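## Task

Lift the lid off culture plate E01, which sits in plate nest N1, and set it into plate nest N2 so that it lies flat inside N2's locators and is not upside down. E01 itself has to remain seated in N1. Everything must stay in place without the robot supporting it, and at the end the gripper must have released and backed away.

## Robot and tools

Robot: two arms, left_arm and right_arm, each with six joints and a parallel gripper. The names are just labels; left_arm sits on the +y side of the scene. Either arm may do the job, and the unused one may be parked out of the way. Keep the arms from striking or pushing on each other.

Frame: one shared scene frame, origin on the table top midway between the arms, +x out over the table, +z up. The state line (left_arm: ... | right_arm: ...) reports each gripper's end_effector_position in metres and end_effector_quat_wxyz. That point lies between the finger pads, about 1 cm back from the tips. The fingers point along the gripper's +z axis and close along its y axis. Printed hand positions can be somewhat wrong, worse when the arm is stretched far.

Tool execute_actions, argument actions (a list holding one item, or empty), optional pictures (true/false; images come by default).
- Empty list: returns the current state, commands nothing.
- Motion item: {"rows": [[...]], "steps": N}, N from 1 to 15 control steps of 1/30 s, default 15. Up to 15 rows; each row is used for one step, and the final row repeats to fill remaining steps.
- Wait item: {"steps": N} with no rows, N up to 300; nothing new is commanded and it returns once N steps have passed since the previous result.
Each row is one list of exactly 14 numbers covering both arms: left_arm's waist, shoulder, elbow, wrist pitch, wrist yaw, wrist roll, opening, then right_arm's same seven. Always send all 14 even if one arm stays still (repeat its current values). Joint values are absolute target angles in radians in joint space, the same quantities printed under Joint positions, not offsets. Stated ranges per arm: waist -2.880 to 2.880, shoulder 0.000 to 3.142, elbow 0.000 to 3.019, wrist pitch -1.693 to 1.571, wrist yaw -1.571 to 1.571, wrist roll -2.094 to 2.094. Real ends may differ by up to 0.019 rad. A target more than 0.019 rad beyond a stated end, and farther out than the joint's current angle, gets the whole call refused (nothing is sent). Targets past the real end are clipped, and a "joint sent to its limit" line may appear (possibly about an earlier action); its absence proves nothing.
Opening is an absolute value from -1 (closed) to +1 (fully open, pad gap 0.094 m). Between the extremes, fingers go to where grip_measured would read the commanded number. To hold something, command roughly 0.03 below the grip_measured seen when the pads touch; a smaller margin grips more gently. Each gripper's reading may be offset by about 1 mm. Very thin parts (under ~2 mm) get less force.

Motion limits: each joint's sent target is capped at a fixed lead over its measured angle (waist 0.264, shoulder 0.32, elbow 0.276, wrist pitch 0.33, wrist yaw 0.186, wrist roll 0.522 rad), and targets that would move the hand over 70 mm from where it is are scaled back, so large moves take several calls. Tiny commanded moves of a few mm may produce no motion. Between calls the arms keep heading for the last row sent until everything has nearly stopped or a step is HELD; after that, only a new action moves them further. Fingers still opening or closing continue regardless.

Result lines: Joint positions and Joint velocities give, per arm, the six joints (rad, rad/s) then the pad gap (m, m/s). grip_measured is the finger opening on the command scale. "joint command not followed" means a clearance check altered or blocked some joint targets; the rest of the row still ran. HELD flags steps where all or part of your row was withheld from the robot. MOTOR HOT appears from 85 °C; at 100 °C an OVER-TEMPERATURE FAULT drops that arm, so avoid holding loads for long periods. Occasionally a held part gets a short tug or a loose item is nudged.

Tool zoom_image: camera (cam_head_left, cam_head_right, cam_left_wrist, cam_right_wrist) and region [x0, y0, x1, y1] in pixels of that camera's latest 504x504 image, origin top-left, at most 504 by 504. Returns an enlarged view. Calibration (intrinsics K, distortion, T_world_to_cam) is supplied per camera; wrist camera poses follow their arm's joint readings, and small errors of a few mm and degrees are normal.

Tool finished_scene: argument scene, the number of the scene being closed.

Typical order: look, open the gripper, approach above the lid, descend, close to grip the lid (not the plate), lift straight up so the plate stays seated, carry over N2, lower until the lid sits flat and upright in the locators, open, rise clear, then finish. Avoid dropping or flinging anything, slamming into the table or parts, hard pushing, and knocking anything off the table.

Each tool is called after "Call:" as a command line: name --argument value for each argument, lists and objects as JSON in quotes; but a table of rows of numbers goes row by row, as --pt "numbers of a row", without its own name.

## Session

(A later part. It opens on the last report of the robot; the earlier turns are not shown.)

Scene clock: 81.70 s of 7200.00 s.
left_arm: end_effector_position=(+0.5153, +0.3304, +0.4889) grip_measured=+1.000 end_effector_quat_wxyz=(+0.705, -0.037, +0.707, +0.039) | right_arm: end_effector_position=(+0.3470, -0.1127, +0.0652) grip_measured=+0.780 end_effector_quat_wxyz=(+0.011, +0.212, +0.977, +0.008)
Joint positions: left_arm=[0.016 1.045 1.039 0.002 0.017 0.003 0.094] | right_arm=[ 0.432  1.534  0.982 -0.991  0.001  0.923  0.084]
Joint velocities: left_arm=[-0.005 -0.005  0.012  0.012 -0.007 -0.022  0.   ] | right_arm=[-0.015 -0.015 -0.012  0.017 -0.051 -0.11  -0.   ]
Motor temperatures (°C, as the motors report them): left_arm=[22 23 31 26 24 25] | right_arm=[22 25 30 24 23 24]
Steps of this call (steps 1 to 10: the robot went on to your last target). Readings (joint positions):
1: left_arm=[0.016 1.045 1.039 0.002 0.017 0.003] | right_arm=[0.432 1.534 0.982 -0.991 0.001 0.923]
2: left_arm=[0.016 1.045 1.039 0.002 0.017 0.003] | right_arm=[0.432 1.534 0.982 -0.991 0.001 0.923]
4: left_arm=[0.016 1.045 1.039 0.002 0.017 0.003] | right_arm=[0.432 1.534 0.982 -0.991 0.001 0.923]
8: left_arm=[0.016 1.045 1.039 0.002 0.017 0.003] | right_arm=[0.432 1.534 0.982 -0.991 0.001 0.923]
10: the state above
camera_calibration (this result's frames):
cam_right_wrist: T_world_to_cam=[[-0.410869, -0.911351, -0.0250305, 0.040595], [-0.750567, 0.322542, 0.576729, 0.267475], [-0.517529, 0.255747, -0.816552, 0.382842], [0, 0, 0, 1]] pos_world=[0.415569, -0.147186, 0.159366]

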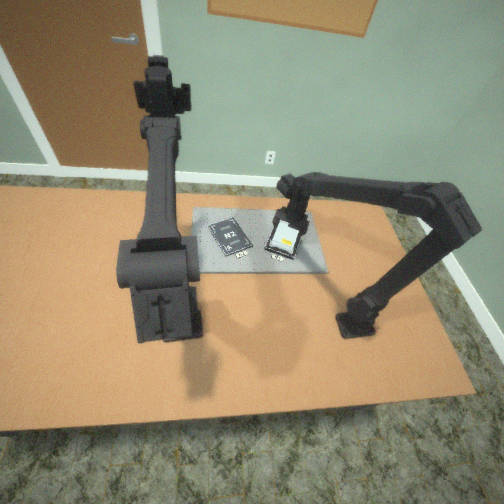

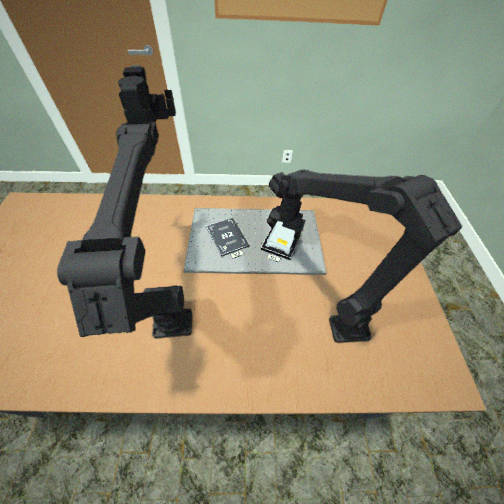

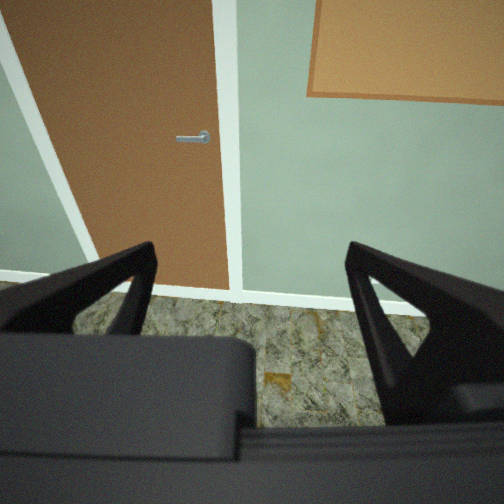

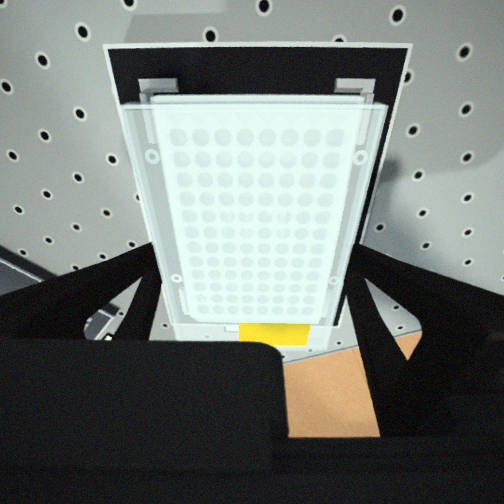

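Call:
execute_actions --actions '[{"rows":[[0.016,1.045,1.039,0.002,0.017,0.003,1,0.433,1.534,1.01,-1.02,0,0.923,0.76],[0.016,1.045,1.039,0.002,0.017,0.003,1,0.433,1.534,1.03,-1.04,0,0.923,0.76],[0.016,1.045,1.039,0.002,0.017,0.003,1,0.44,1.545,1.05,-1.06,0,0.91,0.76],[0.016,1.045,1.039,0.002,0.017,0.003,1,0.453,1.558,1.07,-1.07,0,0.89,0.76],[0.016,1.045,1.039,0.002,0.017,0.003,1,0.466,1.571,1.09,-1.08,0,0.87,0.76],[0.016,1.045,1.039,0.002,0.017,0.003,1,0.479,1.584,1.11,-1.09,0,0.85,0.76],[0.016,1.045,1.039,0.002,0.017,0.003,1,0.492,1.597,1.13,-1.10,0,0.83,0.76],[0.016,1.045,1.039,0.002,0.017,0.003,1,0.505,1.61,1.15,-1.11,0,0.81,0.76],[0.016,1.045,1.039,0.002,0.017,0.003,1,0.518,1.623,1.17,-1.118,0,0.79,0.76],[0.016,1.045,1.039,0.002,0.017,0.003,1,0.531,1.636,1.19,-1.125,0,0.77,0.76],[0.016,1.045,1.039,0.002,0.017,0.003,1,0.544,1.649,1.21,-1.132,0,0.75,0.76],[0.016,1.045,1.039,0.002,0.017,0.003,1,0.557,1.662,1.23,-1.139,0,0.73,0.76],[0.016,1.045,1.039,0.002,0.017,0.003,1,0.57,1.675,1.25,-1.146,0,0.71,0.76],[0.016,1.045,1.039,0.002,0.017,0.003,1,0.583,1.688,1.27,-1.153,0,0.69,0.76],[0.016,1.045,1.039,0.002,0.017,0.003,1,0.596,1.701,1.29,-1.16,0,0.67,0.76]],"steps":15}]' --pictures false

Call:
execute_actions --actions '[{"rows":[[0.016,1.045,1.039,0.002,0.017,0.003,1,0.609,1.714,1.305,-1.162,0,0.65,0.76],[0.016,1.045,1.039,0.002,0.017,0.003,1,0.622,1.727,1.32,-1.164,0,0.63,0.76],[0.016,1.045,1.039,0.002,0.017,0.003,1,0.635,1.74,1.335,-1.166,0,0.61,0.76],[0.016,1.045,1.039,0.002,0.017,0.003,1,0.648,1.753,1.35,-1.168,0,0.59,0.76],[0.016,1.045,1.039,0.002,0.017,0.003,1,0.661,1.766,1.365,-1.17,0,0.57,0.76],[0.016,1.045,1.039,0.002,0.017,0.003,1,0.674,1.779,1.38,-1.172,0,0.55,0.76],[0.016,1.045,1.039,0.002,0.017,0.003,1,0.687,1.792,1.395,-1.174,0,0.53,0.76],[0.016,1.045,1.039,0.002,0.017,0.003,1,0.70,1.805,1.41,-1.176,0,0.51,0.76],[0.016,1.045,1.039,0.002,0.017,0.003,1,0.713,1.818,1.425,-1.178,0,0.49,0.76],[0.016,1.045,1.039,0.002,0.017,0.003,1,0.726,1.831,1.44,-1.18,0,0.47,0.76],[0.016,1.045,1.039,0.002,0.017,0.003,1,0.739,1.844,1.455,-1.18,0,0.45,0.76],[0.016,1.045,1.039,0.002,0.017,0.003,1,0.752,1.857,1.47,-1.18,0,0.43,0.76],[0.016,1.045,1.039,0.002,0.017,0.003,1,0.765,1.87,1.485,-1.18,0,0.41,0.76],[0.016,1.045,1.039,0.002,0.017,0.003,1,0.775,1.88,1.495,-1.18,0,0.39,0.76],[0.016,1.045,1.039,0.002,0.017,0.003,1,0.78,1.885,1.495,-1.18,0,0.38,0.76]],"steps":15}]' --pictures false

Call:
execute_actions --actions '[{"steps":20}]'

Scene clock: 122.47 s of 7200.00 s.
left_arm: end_effector_position=(+0.5153, +0.3304, +0.4889) grip_measured=+1.000 end_effector_quat_wxyz=(+0.705, -0.037, +0.707, +0.039) | right_arm: end_effector_position=(+0.3669, -0.0296, +0.0942) grip_measured=+0.780 end_effector_quat_wxyz=(+0.001, +0.062, +0.998, +0.000)
Joint positions: left_arm=[0.016 1.045 1.039 0.002 0.017 0.003 0.094] | right_arm=[ 0.569  1.658  1.22  -1.131  0.001  0.756  0.084]
Joint velocities: left_arm=[ 0.005 -0.024  0.002 -0.017 -0.022  0.007  0.   ] | right_arm=[ 0.415  0.386  0.559 -0.208 -0.022 -0.593 -0.001]
Motor temperatures (°C, as the motors report them): left_arm=[22 23 32 26 24 25] | right_arm=[22 25 31 24 23 24]
Steps of this call (steps 1 to 15: the robot went on to your last target; steps 16 to 90: nothing new was sent; then 37.27 s passed at rest; steps 91 to 105: all 15 steps of this action). Readings (joint positions):
91: left_arm=[0.016 1.045 1.039 0.002 0.017 0.003] | right_arm=[0.432 1.534 0.982 -0.994 0.001 0.923]
92: left_arm=[0.016 1.045 1.039 0.002 0.017 0.003] | right_arm=[0.432 1.534 0.983 -1.003 0.001 0.923]
94: left_arm=[0.016 1.045 1.039 0.002 0.017 0.003] | right_arm=[0.433 1.535 0.992 -1.033 0.001 0.919]
98: left_arm=[0.016 1.045 1.039 0.002 0.017 0.003] | right_arm=[0.462 1.564 1.061 -1.083 0.001 0.877]
105: the state above

Scene clock: 122.97 s of 7200.00 s.
left_arm: end_effector_position=(+0.5153, +0.3304, +0.4889) grip_measured=+1.000 end_effector_quat_wxyz=(+0.705, -0.037, +0.707, +0.039) | right_arm: end_effector_position=(+0.3568, +0.0901, +0.0769) grip_measured=+0.780 end_effector_quat_wxyz=(-0.002, -0.179, +0.984, -0.002)
Joint positions: left_arm=[0.016 1.045 1.039 0.002 0.017 0.003 0.094] | right_arm=[ 0.759  1.852  1.441 -1.166  0.001  0.463  0.084]
Joint velocities: left_arm=[ 0.005 -0.015 -0.007 -0.002 -0.037 -0.037  0.   ] | right_arm=[ 0.357  0.317  0.325  0.012  0.007 -0.491  0.   ]
Motor temperatures (°C, as the motors report them): left_arm=[22 23 32 26 24 25] | right_arm=[22 25 31 24 23 24]
Steps of this call (steps 1 to 15: all 15 steps of this action). Readings (joint positions):
1: left_arm=[0.016 1.045 1.039 0.002 0.017 0.003] | right_arm=[0.583 1.670 1.238 -1.138 0.001 0.737]
2: left_arm=[0.016 1.045 1.039 0.002 0.017 0.003] | right_arm=[0.596 1.683 1.255 -1.142 0.001 0.718]
4: left_arm=[0.016 1.045 1.039 0.002 0.017 0.003] | right_arm=[0.622 1.709 1.285 -1.149 0.001 0.679]
8: left_arm=[0.016 1.045 1.039 0.002 0.017 0.003] | right_arm=[0.671 1.761 1.342 -1.159 0.001 0.601]
15: the state above

Scene clock: 123.63 s of 7200.00 s.
left_arm: end_effector_position=(+0.5153, +0.3304, +0.4889) grip_measured=+1.000 end_effector_quat_wxyz=(+0.705, -0.037, +0.707, +0.039) | right_arm: end_effector_position=(+0.3491, +0.1021, +0.0703) grip_measured=+0.780 end_effector_quat_wxyz=(-0.006, -0.227, +0.974, -0.005)
Joint positions: left_arm=[0.016 1.045 1.039 0.002 0.017 0.003 0.094] | right_arm=[ 0.784  1.874  1.454 -1.167  0.     0.389  0.084]
Joint velocities: left_arm=[-0.015 -0.005 -0.002  0.002 -0.007 -0.022  0.   ] | right_arm=[-0.005  0.005  0.012  0.002 -0.007  0.037  0.   ]
Motor temperatures (°C, as the motors report them): left_arm=[22 23 32 26 24 25] | right_arm=[22 25 31 24 23 24]
Steps of this call (steps 1 to 20: the robot went on to your last target). Readings (joint positions):
1: left_arm=[0.016 1.045 1.039 0.002 0.017 0.003] | right_arm=[0.771 1.861 1.450 -1.166 0.001 0.448]
2: left_arm=[0.016 1.045 1.039 0.002 0.017 0.003] | right_arm=[0.780 1.868 1.454 -1.166 0.001 0.436]
4: left_arm=[0.016 1.045 1.039 0.002 0.017 0.003] | right_arm=[0.792 1.873 1.454 -1.167 0.000 0.418]
8: left_arm=[0.016 1.045 1.039 0.002 0.017 0.003] | right_arm=[0.791 1.874 1.454 -1.167 0.000 0.400]
20: the state above
camera_calibration (this result's frames):
cam_right_wrist: T_world_to_cam=[[0.446066, -0.894998, 0.00175675, -0.0654113], [-0.714897, -0.355121, 0.602338, 0.251708], [-0.538468, -0.269938, -0.798239, 0.392825], [0, 0, 0, 1]] pos_world=[0.420647, 0.136882, 0.16207]

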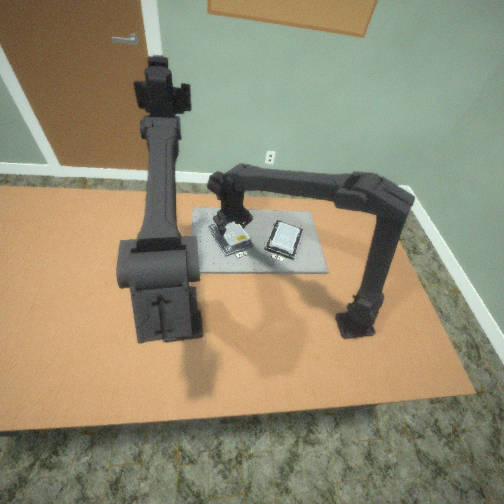

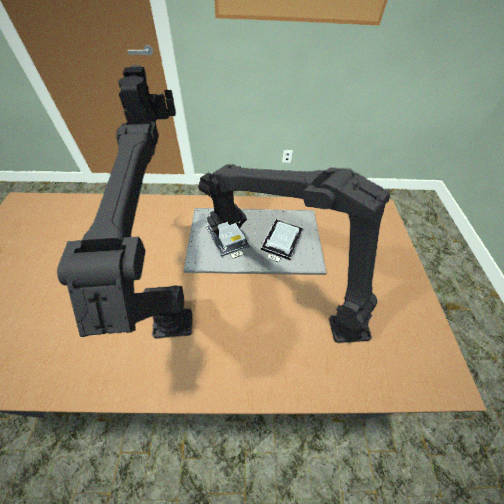

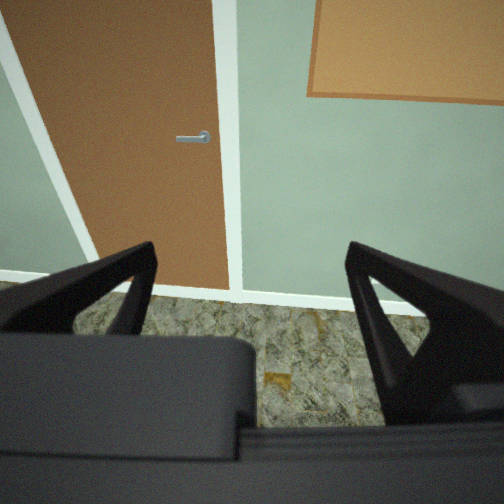

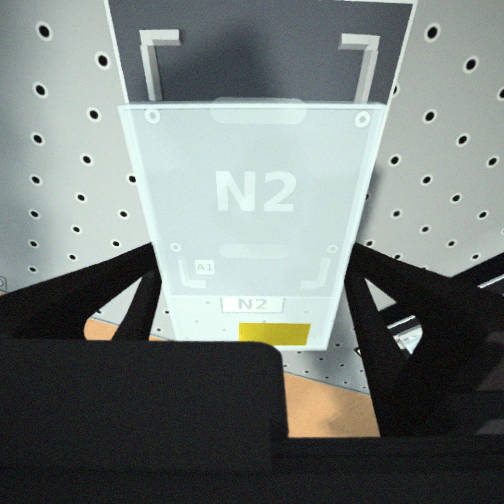

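Call:
execute_actions --actions '[{"rows":[[0.016,1.045,1.039,0.002,0.017,0.003,1,0.768,1.90,1.46,-1.13,0,0.389,0.76],[0.016,1.045,1.039,0.002,0.017,0.003,1,0.768,1.91,1.46,-1.11,0,0.389,0.76],[0.016,1.045,1.039,0.002,0.017,0.003,1,0.768,1.92,1.46,-1.10,0,0.389,0.76],[0.016,1.045,1.039,0.002,0.017,0.003,1,0.768,1.93,1.46,-1.088,0,0.389,0.76]],"steps":15}]'

Scene clock: 142.50 s of 7200.00 s.
left_arm: end_effector_position=(+0.5153, +0.3304, +0.4889) grip_measured=+1.000 end_effector_quat_wxyz=(+0.705, -0.037, +0.707, +0.039) | right_arm: end_effector_position=(+0.3624, +0.1068, +0.0470) grip_measured=+0.780 end_effector_quat_wxyz=(+0.002, -0.222, +0.975, +0.001)
Joint positions: left_arm=[0.016 1.045 1.039 0.002 0.017 0.003 0.094] | right_arm=[ 0.772  1.918  1.454 -1.104  0.     0.388  0.084]
Joint velocities: left_arm=[ 0.005 -0.005 -0.007  0.002 -0.051  0.022  0.   ] | right_arm=[-0.015  0.005  0.002  0.012  0.022 -0.007  0.   ]
Motor temperatures (°C, as the motors report them): left_arm=[22 23 32 26 24 25] | right_arm=[22 26 33 24 23 24]
Steps of this call (steps 1 to 15: the robot went on to your last target; steps 16 to 90: nothing new was sent; then 15.37 s passed at rest; steps 91 to 105: all 15 steps of this action). Readings (joint positions):
91: left_arm=[0.016 1.045 1.039 0.002 0.017 0.003] | right_arm=[0.784 1.874 1.454 -1.163 0.000 0.388]
92: left_arm=[0.016 1.045 1.039 0.002 0.017 0.003] | right_arm=[0.783 1.875 1.454 -1.154 0.000 0.388]
94: left_arm=[0.016 1.045 1.039 0.002 0.017 0.003] | right_arm=[0.780 1.880 1.454 -1.127 0.000 0.388]
98: left_arm=[0.016 1.045 1.039 0.002 0.017 0.003] | right_arm=[0.774 1.902 1.454 -1.104 0.000 0.388]
105: the state above
camera_calibration (this result's frames):
cam_right_wrist: T_world_to_cam=[[0.435819, -0.900017, -0.00554608, -0.0624361], [-0.726679, -0.355505, 0.587839, 0.281931], [-0.531037, -0.252161, -0.808959, 0.378567], [0, 0, 0, 1]] pos_world=[0.433117, 0.139494, 0.140169]

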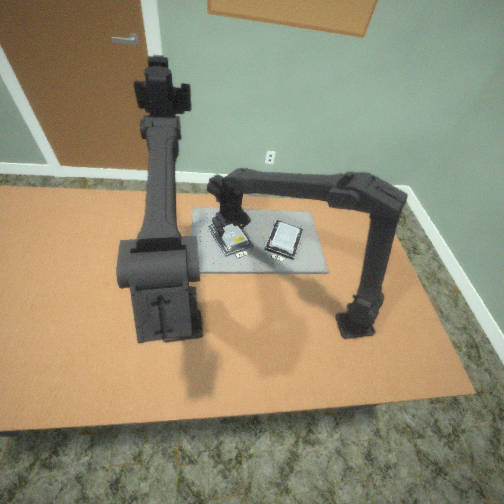

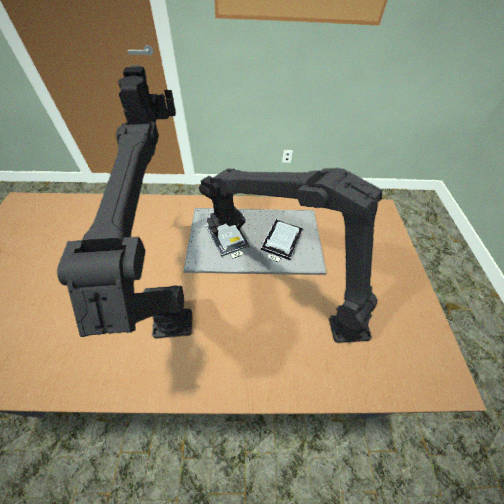

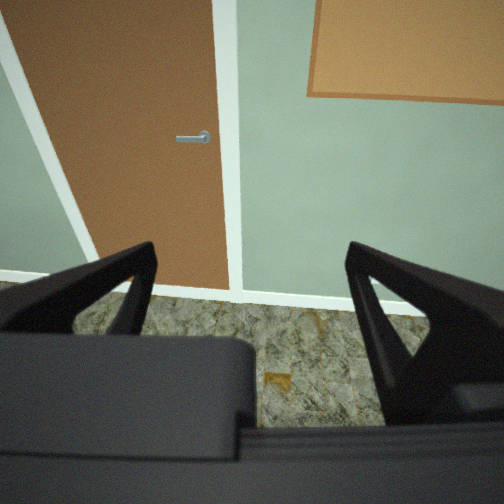

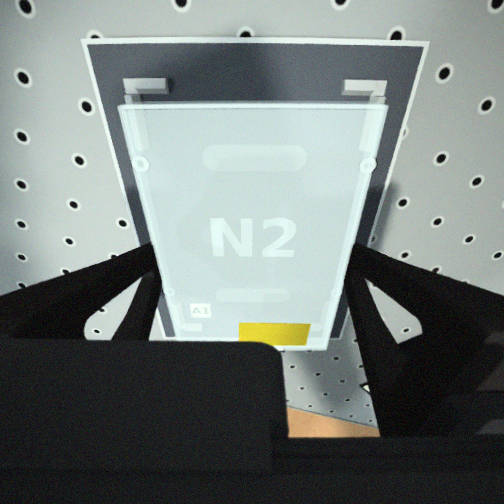

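Call:
execute_actions --actions '[{"rows":[[0.016,1.045,1.039,0.002,0.017,0.003,1,0.772,1.943,1.46,-1.084,0,0.408,0.76]],"steps":15}]'

Scene clock: 145.40 s of 7200.00 s.
left_arm: end_effector_position=(+0.5153, +0.3304, +0.4889) grip_measured=+1.000 end_effector_quat_wxyz=(+0.705, -0.037, +0.707, +0.039) | right_arm: end_effector_position=(+0.3631, +0.1077, +0.0463) grip_measured=+0.780 end_effector_quat_wxyz=(+0.003, -0.216, +0.976, +0.002)
Joint positions: left_arm=[0.016 1.045 1.039 0.002 0.017 0.003 0.094] | right_arm=[ 0.772  1.919  1.454 -1.099  0.     0.399  0.084]
Joint velocities: left_arm=[-0.015  0.005  0.012 -0.007  0.022  0.022  0.   ] | right_arm=[-0.015 -0.015 -0.012  0.012  0.007  0.007  0.   ]
Motor temperatures (°C, as the motors report them): left_arm=[22 23 32 26 24 25] | right_arm=[22 26 33 24 23 24]
Steps of this call (steps 1 to 15: the robot went on to your last target; steps 16 to 72: nothing new was sent; steps 73 to 87: all 15 steps of this action). Readings (joint positions):
73: left_arm=[0.016 1.045 1.039 0.002 0.017 0.003] | right_arm=[0.772 1.918 1.454 -1.102 0.000 0.390]
74: left_arm=[0.016 1.045 1.039 0.002 0.017 0.003] | right_arm=[0.772 1.918 1.454 -1.101 0.000 0.392]
76: left_arm=[0.016 1.045 1.039 0.002 0.017 0.003] | right_arm=[0.772 1.918 1.454 -1.099 0.000 0.395]
80: left_arm=[0.016 1.045 1.039 0.002 0.017 0.003] | right_arm=[0.772 1.918 1.454 -1.099 0.000 0.398]
87: the state above
camera_calibration (this result's frames):
cam_right_wrist: T_world_to_cam=[[0.425852, -0.904765, -0.00705586, -0.0578179], [-0.732052, -0.349122, 0.584991, 0.284527], [-0.531743, -0.243954, -0.811009, 0.378154], [0, 0, 0, 1]] pos_world=[0.433992, 0.139275, 0.139833]

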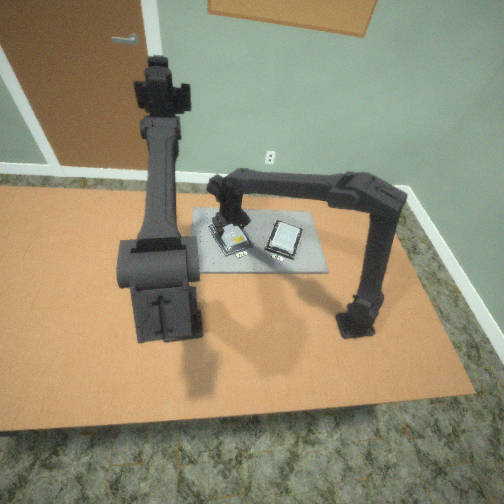

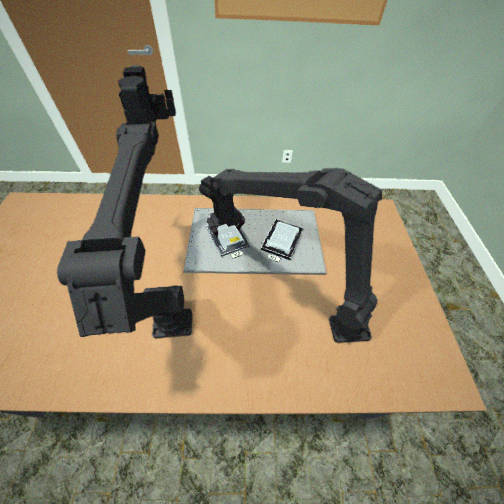

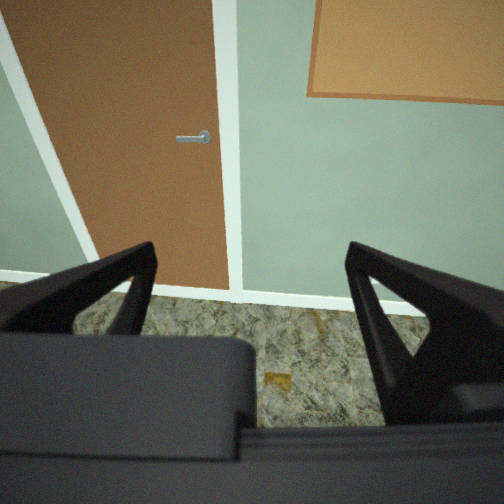

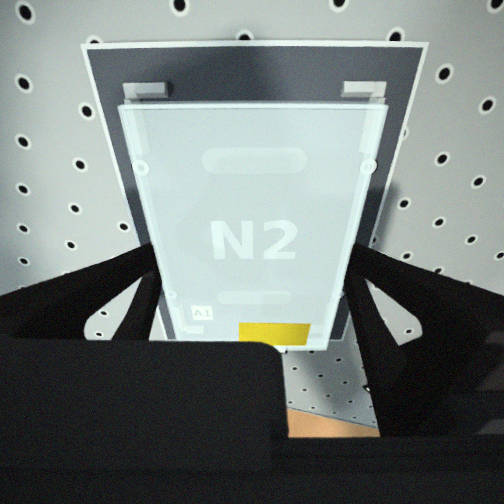

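Call:
execute_actions --actions '[{"rows":[[0.016,1.045,1.039,0.002,0.017,0.003,1,0.772,1.95,1.46,-1.095,0,0.4,0.76]],"steps":15}]'

Scene clock: 147.53 s of 7200.00 s.
left_arm: end_effector_position=(+0.5153, +0.3304, +0.4889) grip_measured=+1.000 end_effector_quat_wxyz=(+0.705, -0.037, +0.707, +0.039) | right_arm: end_effector_position=(+0.3626, +0.1071, +0.0414) grip_measured=+0.780 end_effector_quat_wxyz=(-0.000, -0.216, +0.976, -0.001)
Joint positions: left_arm=[0.016 1.045 1.039 0.002 0.017 0.003 0.094] | right_arm=[ 0.772  1.928  1.454 -1.099  0.     0.4    0.084]
Joint velocities: left_arm=[ 0.005 -0.005 -0.007 -0.012  0.037 -0.022  0.   ] | right_arm=[-0.005 -0.005 -0.012  0.017  0.007  0.007  0.   ]
Motor temperatures (°C, as the motors report them): left_arm=[22 23 32 26 24 25] | right_arm=[22 26 33 24 23 24]
Steps of this call (steps 1 to 15: the robot went on to your last target; steps 16 to 49: nothing new was sent; steps 50 to 64: all 15 steps of this action). Readings (joint positions):
50: left_arm=[0.016 1.045 1.039 0.002 0.017 0.003] | right_arm=[0.772 1.919 1.454 -1.099 0.000 0.400]
51: left_arm=[0.016 1.045 1.039 0.002 0.017 0.003] | right_arm=[0.772 1.920 1.454 -1.099 0.000 0.400]
53: left_arm=[0.016 1.045 1.039 0.002 0.017 0.003] | right_arm=[0.772 1.922 1.454 -1.099 0.000 0.400]
57: left_arm=[0.016 1.045 1.039 0.002 0.017 0.003] | right_arm=[0.772 1.926 1.454 -1.099 0.000 0.400]
64: the state above
camera_calibration (this result's frames):
cam_right_wrist: T_world_to_cam=[[0.425474, -0.904964, -0.00353047, -0.0581458], [-0.728568, -0.34485, 0.591833, 0.284798], [-0.536805, -0.249238, -0.806053, 0.375945], [0, 0, 0, 1]] pos_world=[0.434044, 0.139292, 0.134273]

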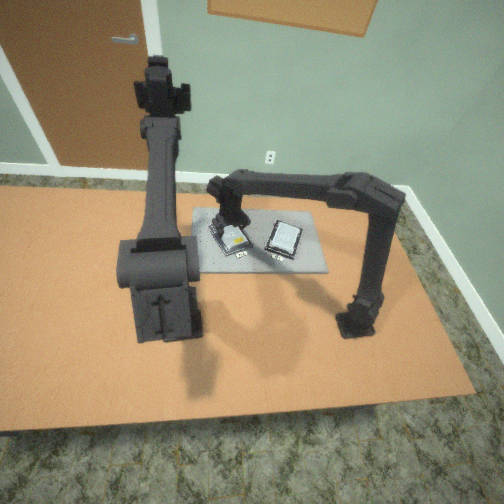

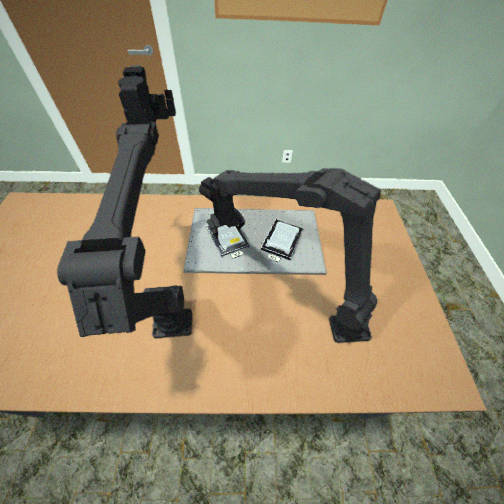

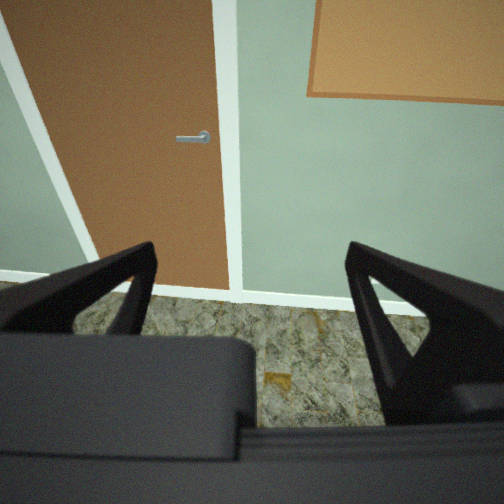

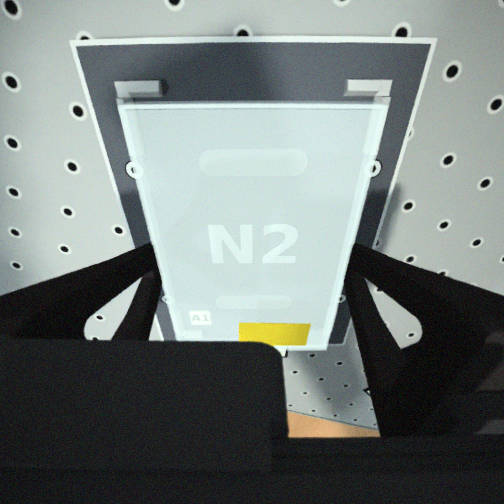

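Call:
execute_actions --actions '[{"rows":[[0.016,1.045,1.039,0.002,0.017,0.003,1,0.772,1.959,1.46,-1.08,0,0.4,0.76]],"steps":15}]' --pictures false

Call:
execute_actions --actions '[{"rows":[[0.016,1.045,1.039,0.002,0.017,0.003,1,0.772,1.968,1.46,-1.076,0,0.4,0.76]],"steps":15}]'

Scene clock: 151.73 s of 7200.00 s.
left_arm: end_effector_position=(+0.5153, +0.3304, +0.4889) grip_measured=+1.000 end_effector_quat_wxyz=(+0.705, -0.037, +0.707, +0.039) | right_arm: end_effector_position=(+0.3627, +0.1072, +0.0367) grip_measured=+0.780 end_effector_quat_wxyz=(-0.003, -0.216, +0.976, -0.002)
Joint positions: left_arm=[0.016 1.045 1.039 0.002 0.017 0.003 0.094] | right_arm=[ 0.772  1.937  1.454 -1.095  0.     0.4    0.084]
Joint velocities: left_arm=[ 0.015 -0.005  0.017 -0.012  0.037 -0.022  0.   ] | right_arm=[-0.015  0.005  0.002  0.012 -0.022  0.022 -0.   ]
Motor temperatures (°C, as the motors report them): left_arm=[22 23 32 26 24 25] | right_arm=[22 26 33 24 23 24]
Steps of this call (steps 1 to 15: the robot went on to your last target; steps 16 to 90: nothing new was sent; then 0.70 s passed at rest; steps 91 to 105: all 15 steps of this action). Readings (joint positions):
91: left_arm=[0.016 1.045 1.039 0.002 0.017 0.003] | right_arm=[0.772 1.928 1.454 -1.098 0.000 0.400]
92: left_arm=[0.016 1.045 1.039 0.002 0.017 0.003] | right_arm=[0.772 1.929 1.454 -1.097 0.000 0.400]
94: left_arm=[0.016 1.045 1.039 0.002 0.017 0.003] | right_arm=[0.772 1.931 1.454 -1.096 0.000 0.400]
98: left_arm=[0.016 1.045 1.039 0.002 0.017 0.003] | right_arm=[0.772 1.936 1.454 -1.095 0.000 0.400]
105: the state above

Scene clock: 152.23 s of 7200.00 s.
left_arm: end_effector_position=(+0.5153, +0.3304, +0.4889) grip_measured=+1.000 end_effector_quat_wxyz=(+0.705, -0.037, +0.707, +0.039) | right_arm: end_effector_position=(+0.3632, +0.1078, +0.0353) grip_measured=+0.780 end_effector_quat_wxyz=(-0.002, -0.216, +0.976, -0.002)
Joint positions: left_arm=[0.016 1.045 1.039 0.002 0.017 0.003 0.094] | right_arm=[ 0.772  1.939  1.454 -1.091  0.     0.4    0.084]
Joint velocities: left_arm=[ 0.015 -0.005 -0.007 -0.007 -0.007 -0.051  0.   ] | right_arm=[ 0.005 -0.015  0.002 -0.027 -0.081 -0.022  0.001]
Motor temperatures (°C, as the motors report them): left_arm=[22 23 32 26 24 25] | right_arm=[22 26 32 24 23 24]
Steps of this call (steps 1 to 15: all 15 steps of this action). Readings (joint positions):
1: left_arm=[0.016 1.045 1.039 0.002 0.017 0.003] | right_arm=[0.772 1.938 1.454 -1.094 0.000 0.400]
2: left_arm=[0.016 1.045 1.039 0.002 0.017 0.003] | right_arm=[0.772 1.938 1.454 -1.093 0.000 0.400]
4: left_arm=[0.016 1.045 1.039 0.002 0.017 0.003] | right_arm=[0.772 1.939 1.454 -1.091 0.000 0.400]
8: left_arm=[0.016 1.045 1.039 0.002 0.017 0.003] | right_arm=[0.772 1.939 1.454 -1.091 0.000 0.400]
15: the state above
camera_calibration (this result's frames):
cam_right_wrist: T_world_to_cam=[[0.425468, -0.904971, -0.00220732, -0.0578584], [-0.727202, -0.34334, 0.594386, 0.288365], [-0.53866, -0.251287, -0.804177, 0.372322], [0, 0, 0, 1]] pos_world=[0.434871, 0.140207, 0.127884]

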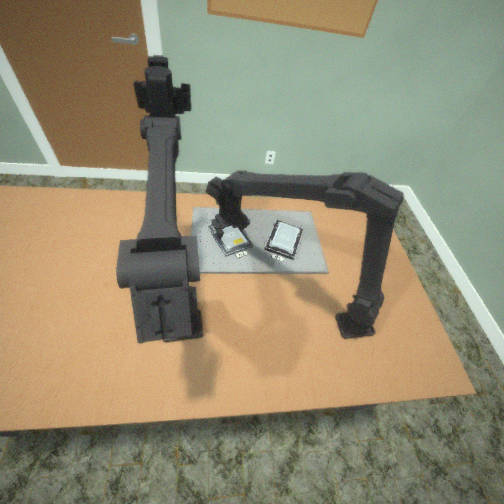

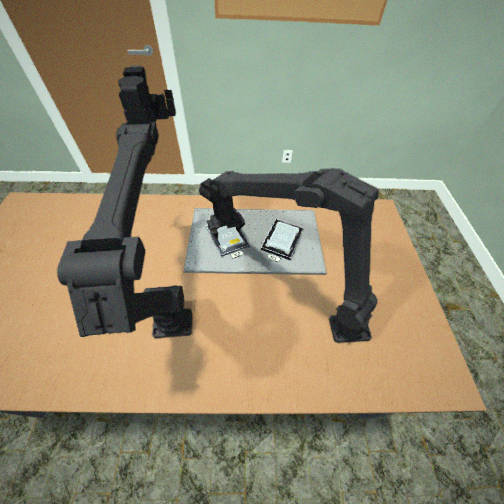

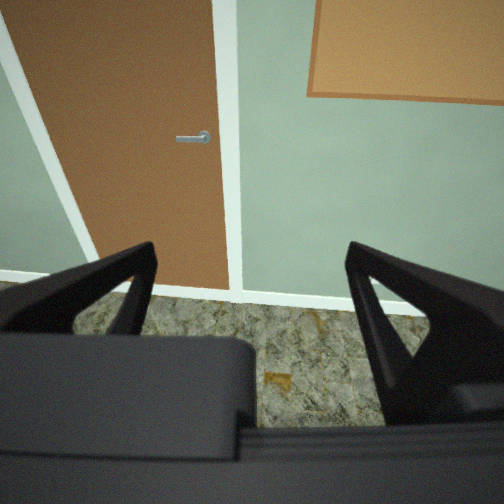

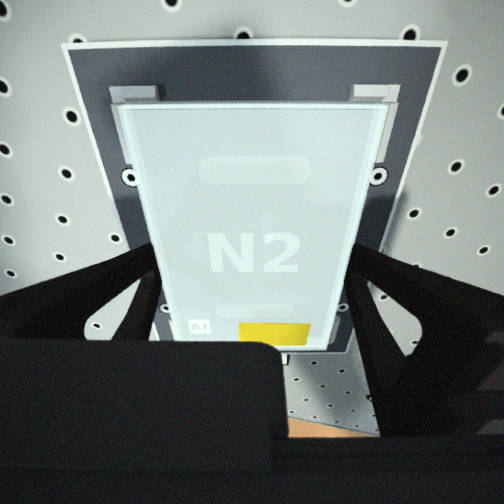

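Blocked; floor or locator? Look closer.

Call:
zoom_image --camera "cam_right_wrist" --region '[90, 60, 420, 200]'

Call:
zoom_image --camera "cam_head_right" --region '[195, 205, 265, 265]'

Region (90, 60, 420, 200) of cam_right_wrist's 504x504 image, scaled by 1.527, with more detail than that image has; it fills the top 214 rows of this view, and the rest is white.

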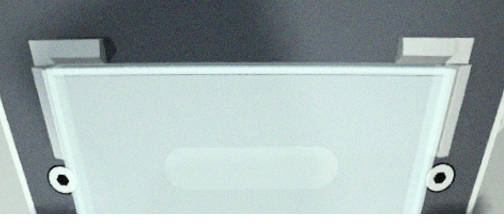

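Region (195, 205, 265, 265) of cam_head_right's 504x504 image, scaled by 7.200, with more detail than that image has; it fills the top 432 rows of this view, and the rest is white.

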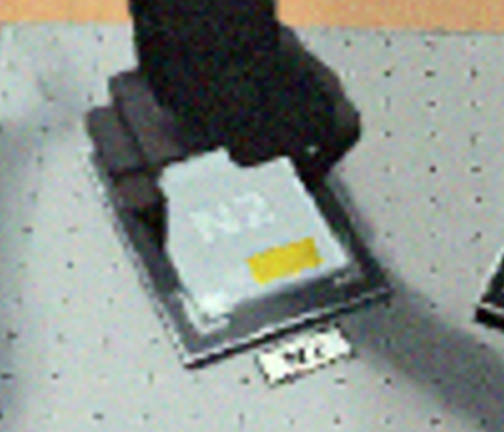

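Call:
execute_actions --actions '[{"rows":[[0.016,1.045,1.039,0.002,0.017,0.003,1,0.772,1.939,1.46,-1.091,0,0.4,1]],"steps":15}]'

Call:
execute_actions --actions '[{"rows":[[0.016,1.045,1.039,0.002,0.017,0.003,1,0.772,1.91,1.46,-1.1,0,0.4,1],[0.016,1.045,1.039,0.002,0.017,0.003,1,0.772,1.89,1.46,-1.11,0,0.4,1],[0.016,1.045,1.039,0.002,0.017,0.003,1,0.772,1.87,1.46,-1.12,0,0.4,1],[0.016,1.045,1.039,0.002,0.017,0.003,1,0.772,1.85,1.46,-1.13,0,0.4,1],[0.016,1.045,1.039,0.002,0.017,0.003,1,0.772,1.83,1.46,-1.14,0,0.4,1],[0.016,1.045,1.039,0.002,0.017,0.003,1,0.772,1.81,1.46,-1.15,0,0.4,1],[0.016,1.045,1.039,0.002,0.017,0.003,1,0.772,1.79,1.46,-1.16,0,0.4,1],[0.016,1.045,1.039,0.002,0.017,0.003,1,0.772,1.77,1.46,-1.17,0,0.4,1]],"steps":15}]' --pictures false

Call:
execute_actions --actions '[{"steps":10}]'

Scene clock: 166.37 s of 7200.00 s.
left_arm: end_effector_position=(+0.5153, +0.3304, +0.4889) grip_measured=+1.000 end_effector_quat_wxyz=(+0.705, -0.037, +0.707, +0.039) | right_arm: end_effector_position=(+0.3632, +0.1078, +0.0353) grip_measured=+1.000 end_effector_quat_wxyz=(-0.002, -0.216, +0.976, -0.002)
Joint positions: left_arm=[0.016 1.045 1.039 0.002 0.017 0.003 0.094] | right_arm=[ 0.772  1.939  1.454 -1.091  0.     0.4    0.094]
Joint velocities: left_arm=[ 0.015  0.015 -0.007  0.007 -0.022 -0.022  0.   ] | right_arm=[ 0.005  0.015 -0.012 -0.022 -0.037  0.051  0.   ]
Motor temperatures (°C, as the motors report them): left_arm=[22 23 32 26 24 25] | right_arm=[22 27 32 24 23 24]
Steps of this call (steps 1 to 15: the robot went on to your last target; steps 16 to 90: nothing new was sent; then 10.63 s passed at rest; steps 91 to 105: all 15 steps of this action). Readings (joint positions):
91: left_arm=[0.016 1.045 1.039 0.002 0.017 0.003] | right_arm=[0.772 1.939 1.454 -1.091 0.000 0.400]
92: left_arm=[0.016 1.045 1.039 0.002 0.017 0.003] | right_arm=[0.772 1.939 1.454 -1.091 0.000 0.400]
94: left_arm=[0.016 1.045 1.039 0.002 0.017 0.003] | right_arm=[0.772 1.939 1.454 -1.091 0.000 0.400]
98: left_arm=[0.016 1.045 1.039 0.002 0.017 0.003] | right_arm=[0.772 1.939 1.454 -1.091 0.000 0.400]
105: the state above
camera_calibration (this result's frames):
cam_right_wrist: T_world_to_cam=[[0.425468, -0.904971, -0.00220732, -0.0578584], [-0.727202, -0.34334, 0.594386, 0.288365], [-0.53866, -0.251287, -0.804177, 0.372322], [0, 0, 0, 1]] pos_world=[0.434871, 0.140207, 0.127884]

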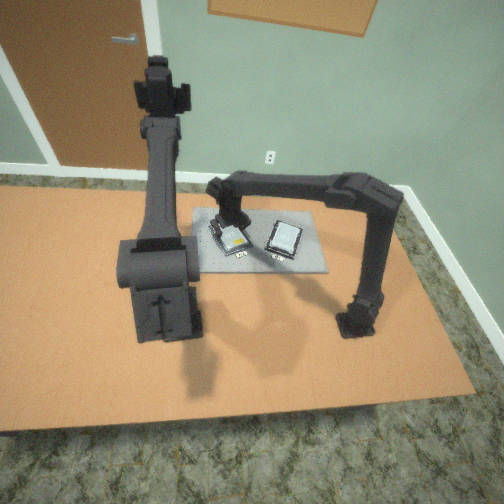

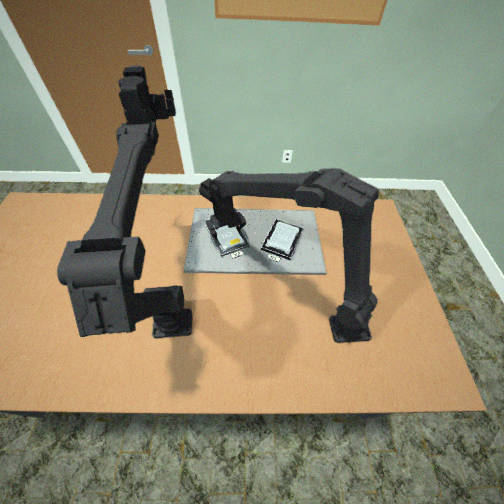

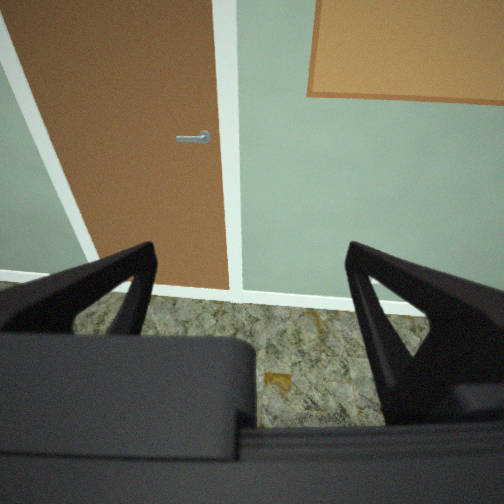

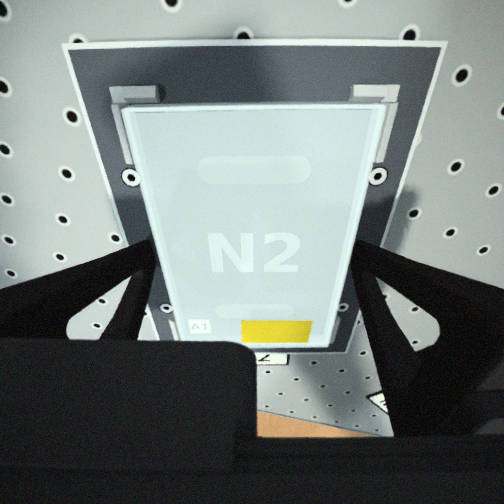

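Scene clock: 166.87 s of 7200.00 s.
left_arm: end_effector_position=(+0.5153, +0.3304, +0.4889) grip_measured=+1.000 end_effector_quat_wxyz=(+0.705, -0.037, +0.707, +0.039) | right_arm: end_effector_position=(+0.3569, +0.1007, +0.1401) grip_measured=+1.000 end_effector_quat_wxyz=(+0.052, -0.216, +0.974, +0.037)
Joint positions: left_arm=[0.016 1.045 1.039 0.002 0.017 0.003 0.094] | right_arm=[ 0.772  1.737  1.449 -1.155  0.     0.4    0.094]
Joint velocities: left_arm=[-0.005  0.005 -0.002  0.002  0.037 -0.022  0.   ] | right_arm=[-0.024 -0.132 -0.007  0.012 -0.095 -0.037  0.   ]
Motor temperatures (°C, as the motors report them): left_arm=[22 23 32 26 24 25] | right_arm=[22 27 32 24 23 24]
Steps of this call (steps 1 to 15: all 15 steps of this action). Readings (joint positions):
1: left_arm=[0.016 1.045 1.039 0.002 0.017 0.003] | right_arm=[0.772 1.938 1.454 -1.091 0.000 0.400]
2: left_arm=[0.016 1.045 1.039 0.002 0.017 0.003] | right_arm=[0.772 1.936 1.454 -1.092 0.000 0.400]
4: left_arm=[0.016 1.045 1.039 0.002 0.017 0.003] | right_arm=[0.772 1.924 1.454 -1.102 0.000 0.400]
8: left_arm=[0.016 1.045 1.039 0.002 0.017 0.003] | right_arm=[0.772 1.857 1.449 -1.139 0.000 0.400]
15: the state above

Scene clock: 167.20 s of 7200.00 s.
left_arm: end_effector_position=(+0.5153, +0.3304, +0.4889) grip_measured=+1.000 end_effector_quat_wxyz=(+0.705, -0.037, +0.707, +0.039) | right_arm: end_effector_position=(+0.3566, +0.1005, +0.1326) grip_measured=+1.000 end_effector_quat_wxyz=(+0.045, -0.216, +0.975, +0.032)
Joint positions: left_arm=[0.016 1.045 1.039 0.002 0.017 0.003 0.094] | right_arm=[ 0.772  1.751  1.449 -1.157  0.     0.4    0.094]
Joint velocities: left_arm=[-0.005  0.005 -0.012 -0.002  0.022 -0.081  0.   ] | right_arm=[-0.005  0.005 -0.017  0.007  0.007 -0.037  0.   ]
Motor temperatures (°C, as the motors report them): left_arm=[22 23 32 26 24 25] | right_arm=[22 27 32 24 23 24]
Steps of this call (steps 1 to 10: the robot went on to your last target). Readings (joint positions):
1: left_arm=[0.016 1.045 1.039 0.002 0.017 0.003] | right_arm=[0.772 1.735 1.449 -1.155 0.000 0.400]
2: left_arm=[0.016 1.045 1.039 0.002 0.017 0.003] | right_arm=[0.772 1.735 1.449 -1.155 0.000 0.400]
4: left_arm=[0.016 1.045 1.039 0.002 0.017 0.003] | right_arm=[0.772 1.741 1.449 -1.157 0.000 0.400]
8: left_arm=[0.016 1.045 1.039 0.002 0.017 0.003] | right_arm=[0.772 1.749 1.449 -1.157 0.000 0.400]
10: the state above
camera_calibration (this result's frames):
cam_right_wrist: T_world_to_cam=[[0.427376, -0.902862, -0.0467859, -0.0564141], [-0.77001, -0.390631, 0.504473, 0.255176], [-0.473746, -0.179574, -0.862159, 0.422509], [0, 0, 0, 1]] pos_world=[0.42076, 0.124617, 0.232901]

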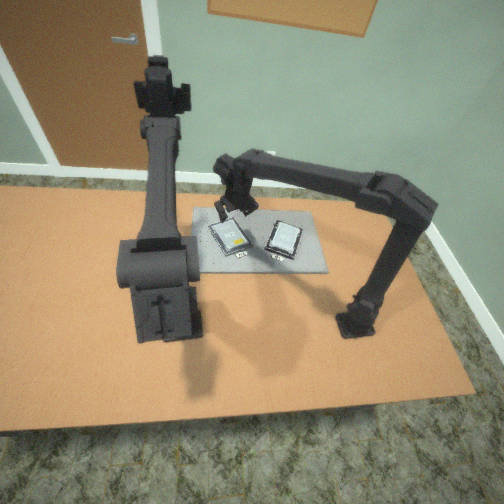

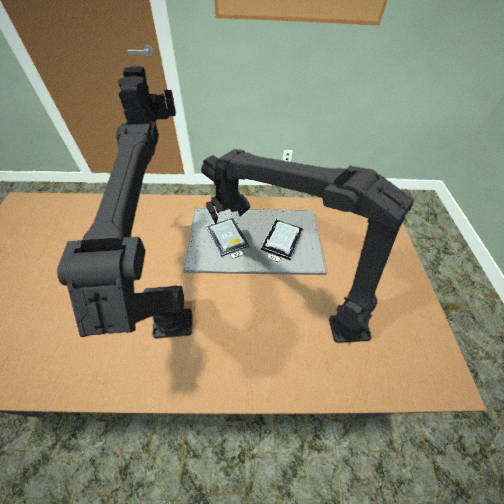

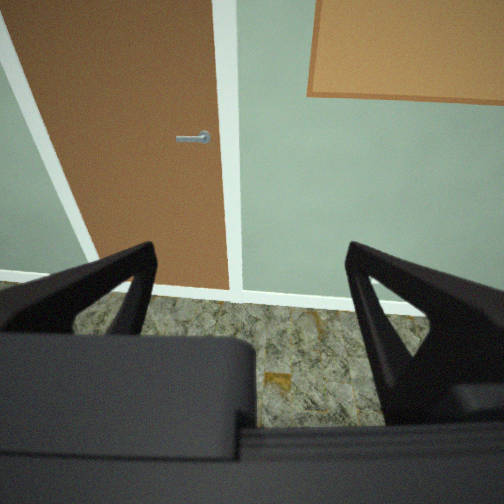

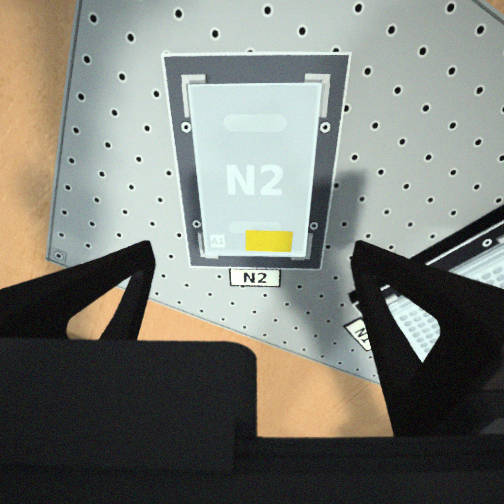

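It settled ~2 mm into the locators; looks seated.

Call:
finished_scene --scene 1

The scene is finished: the task was done.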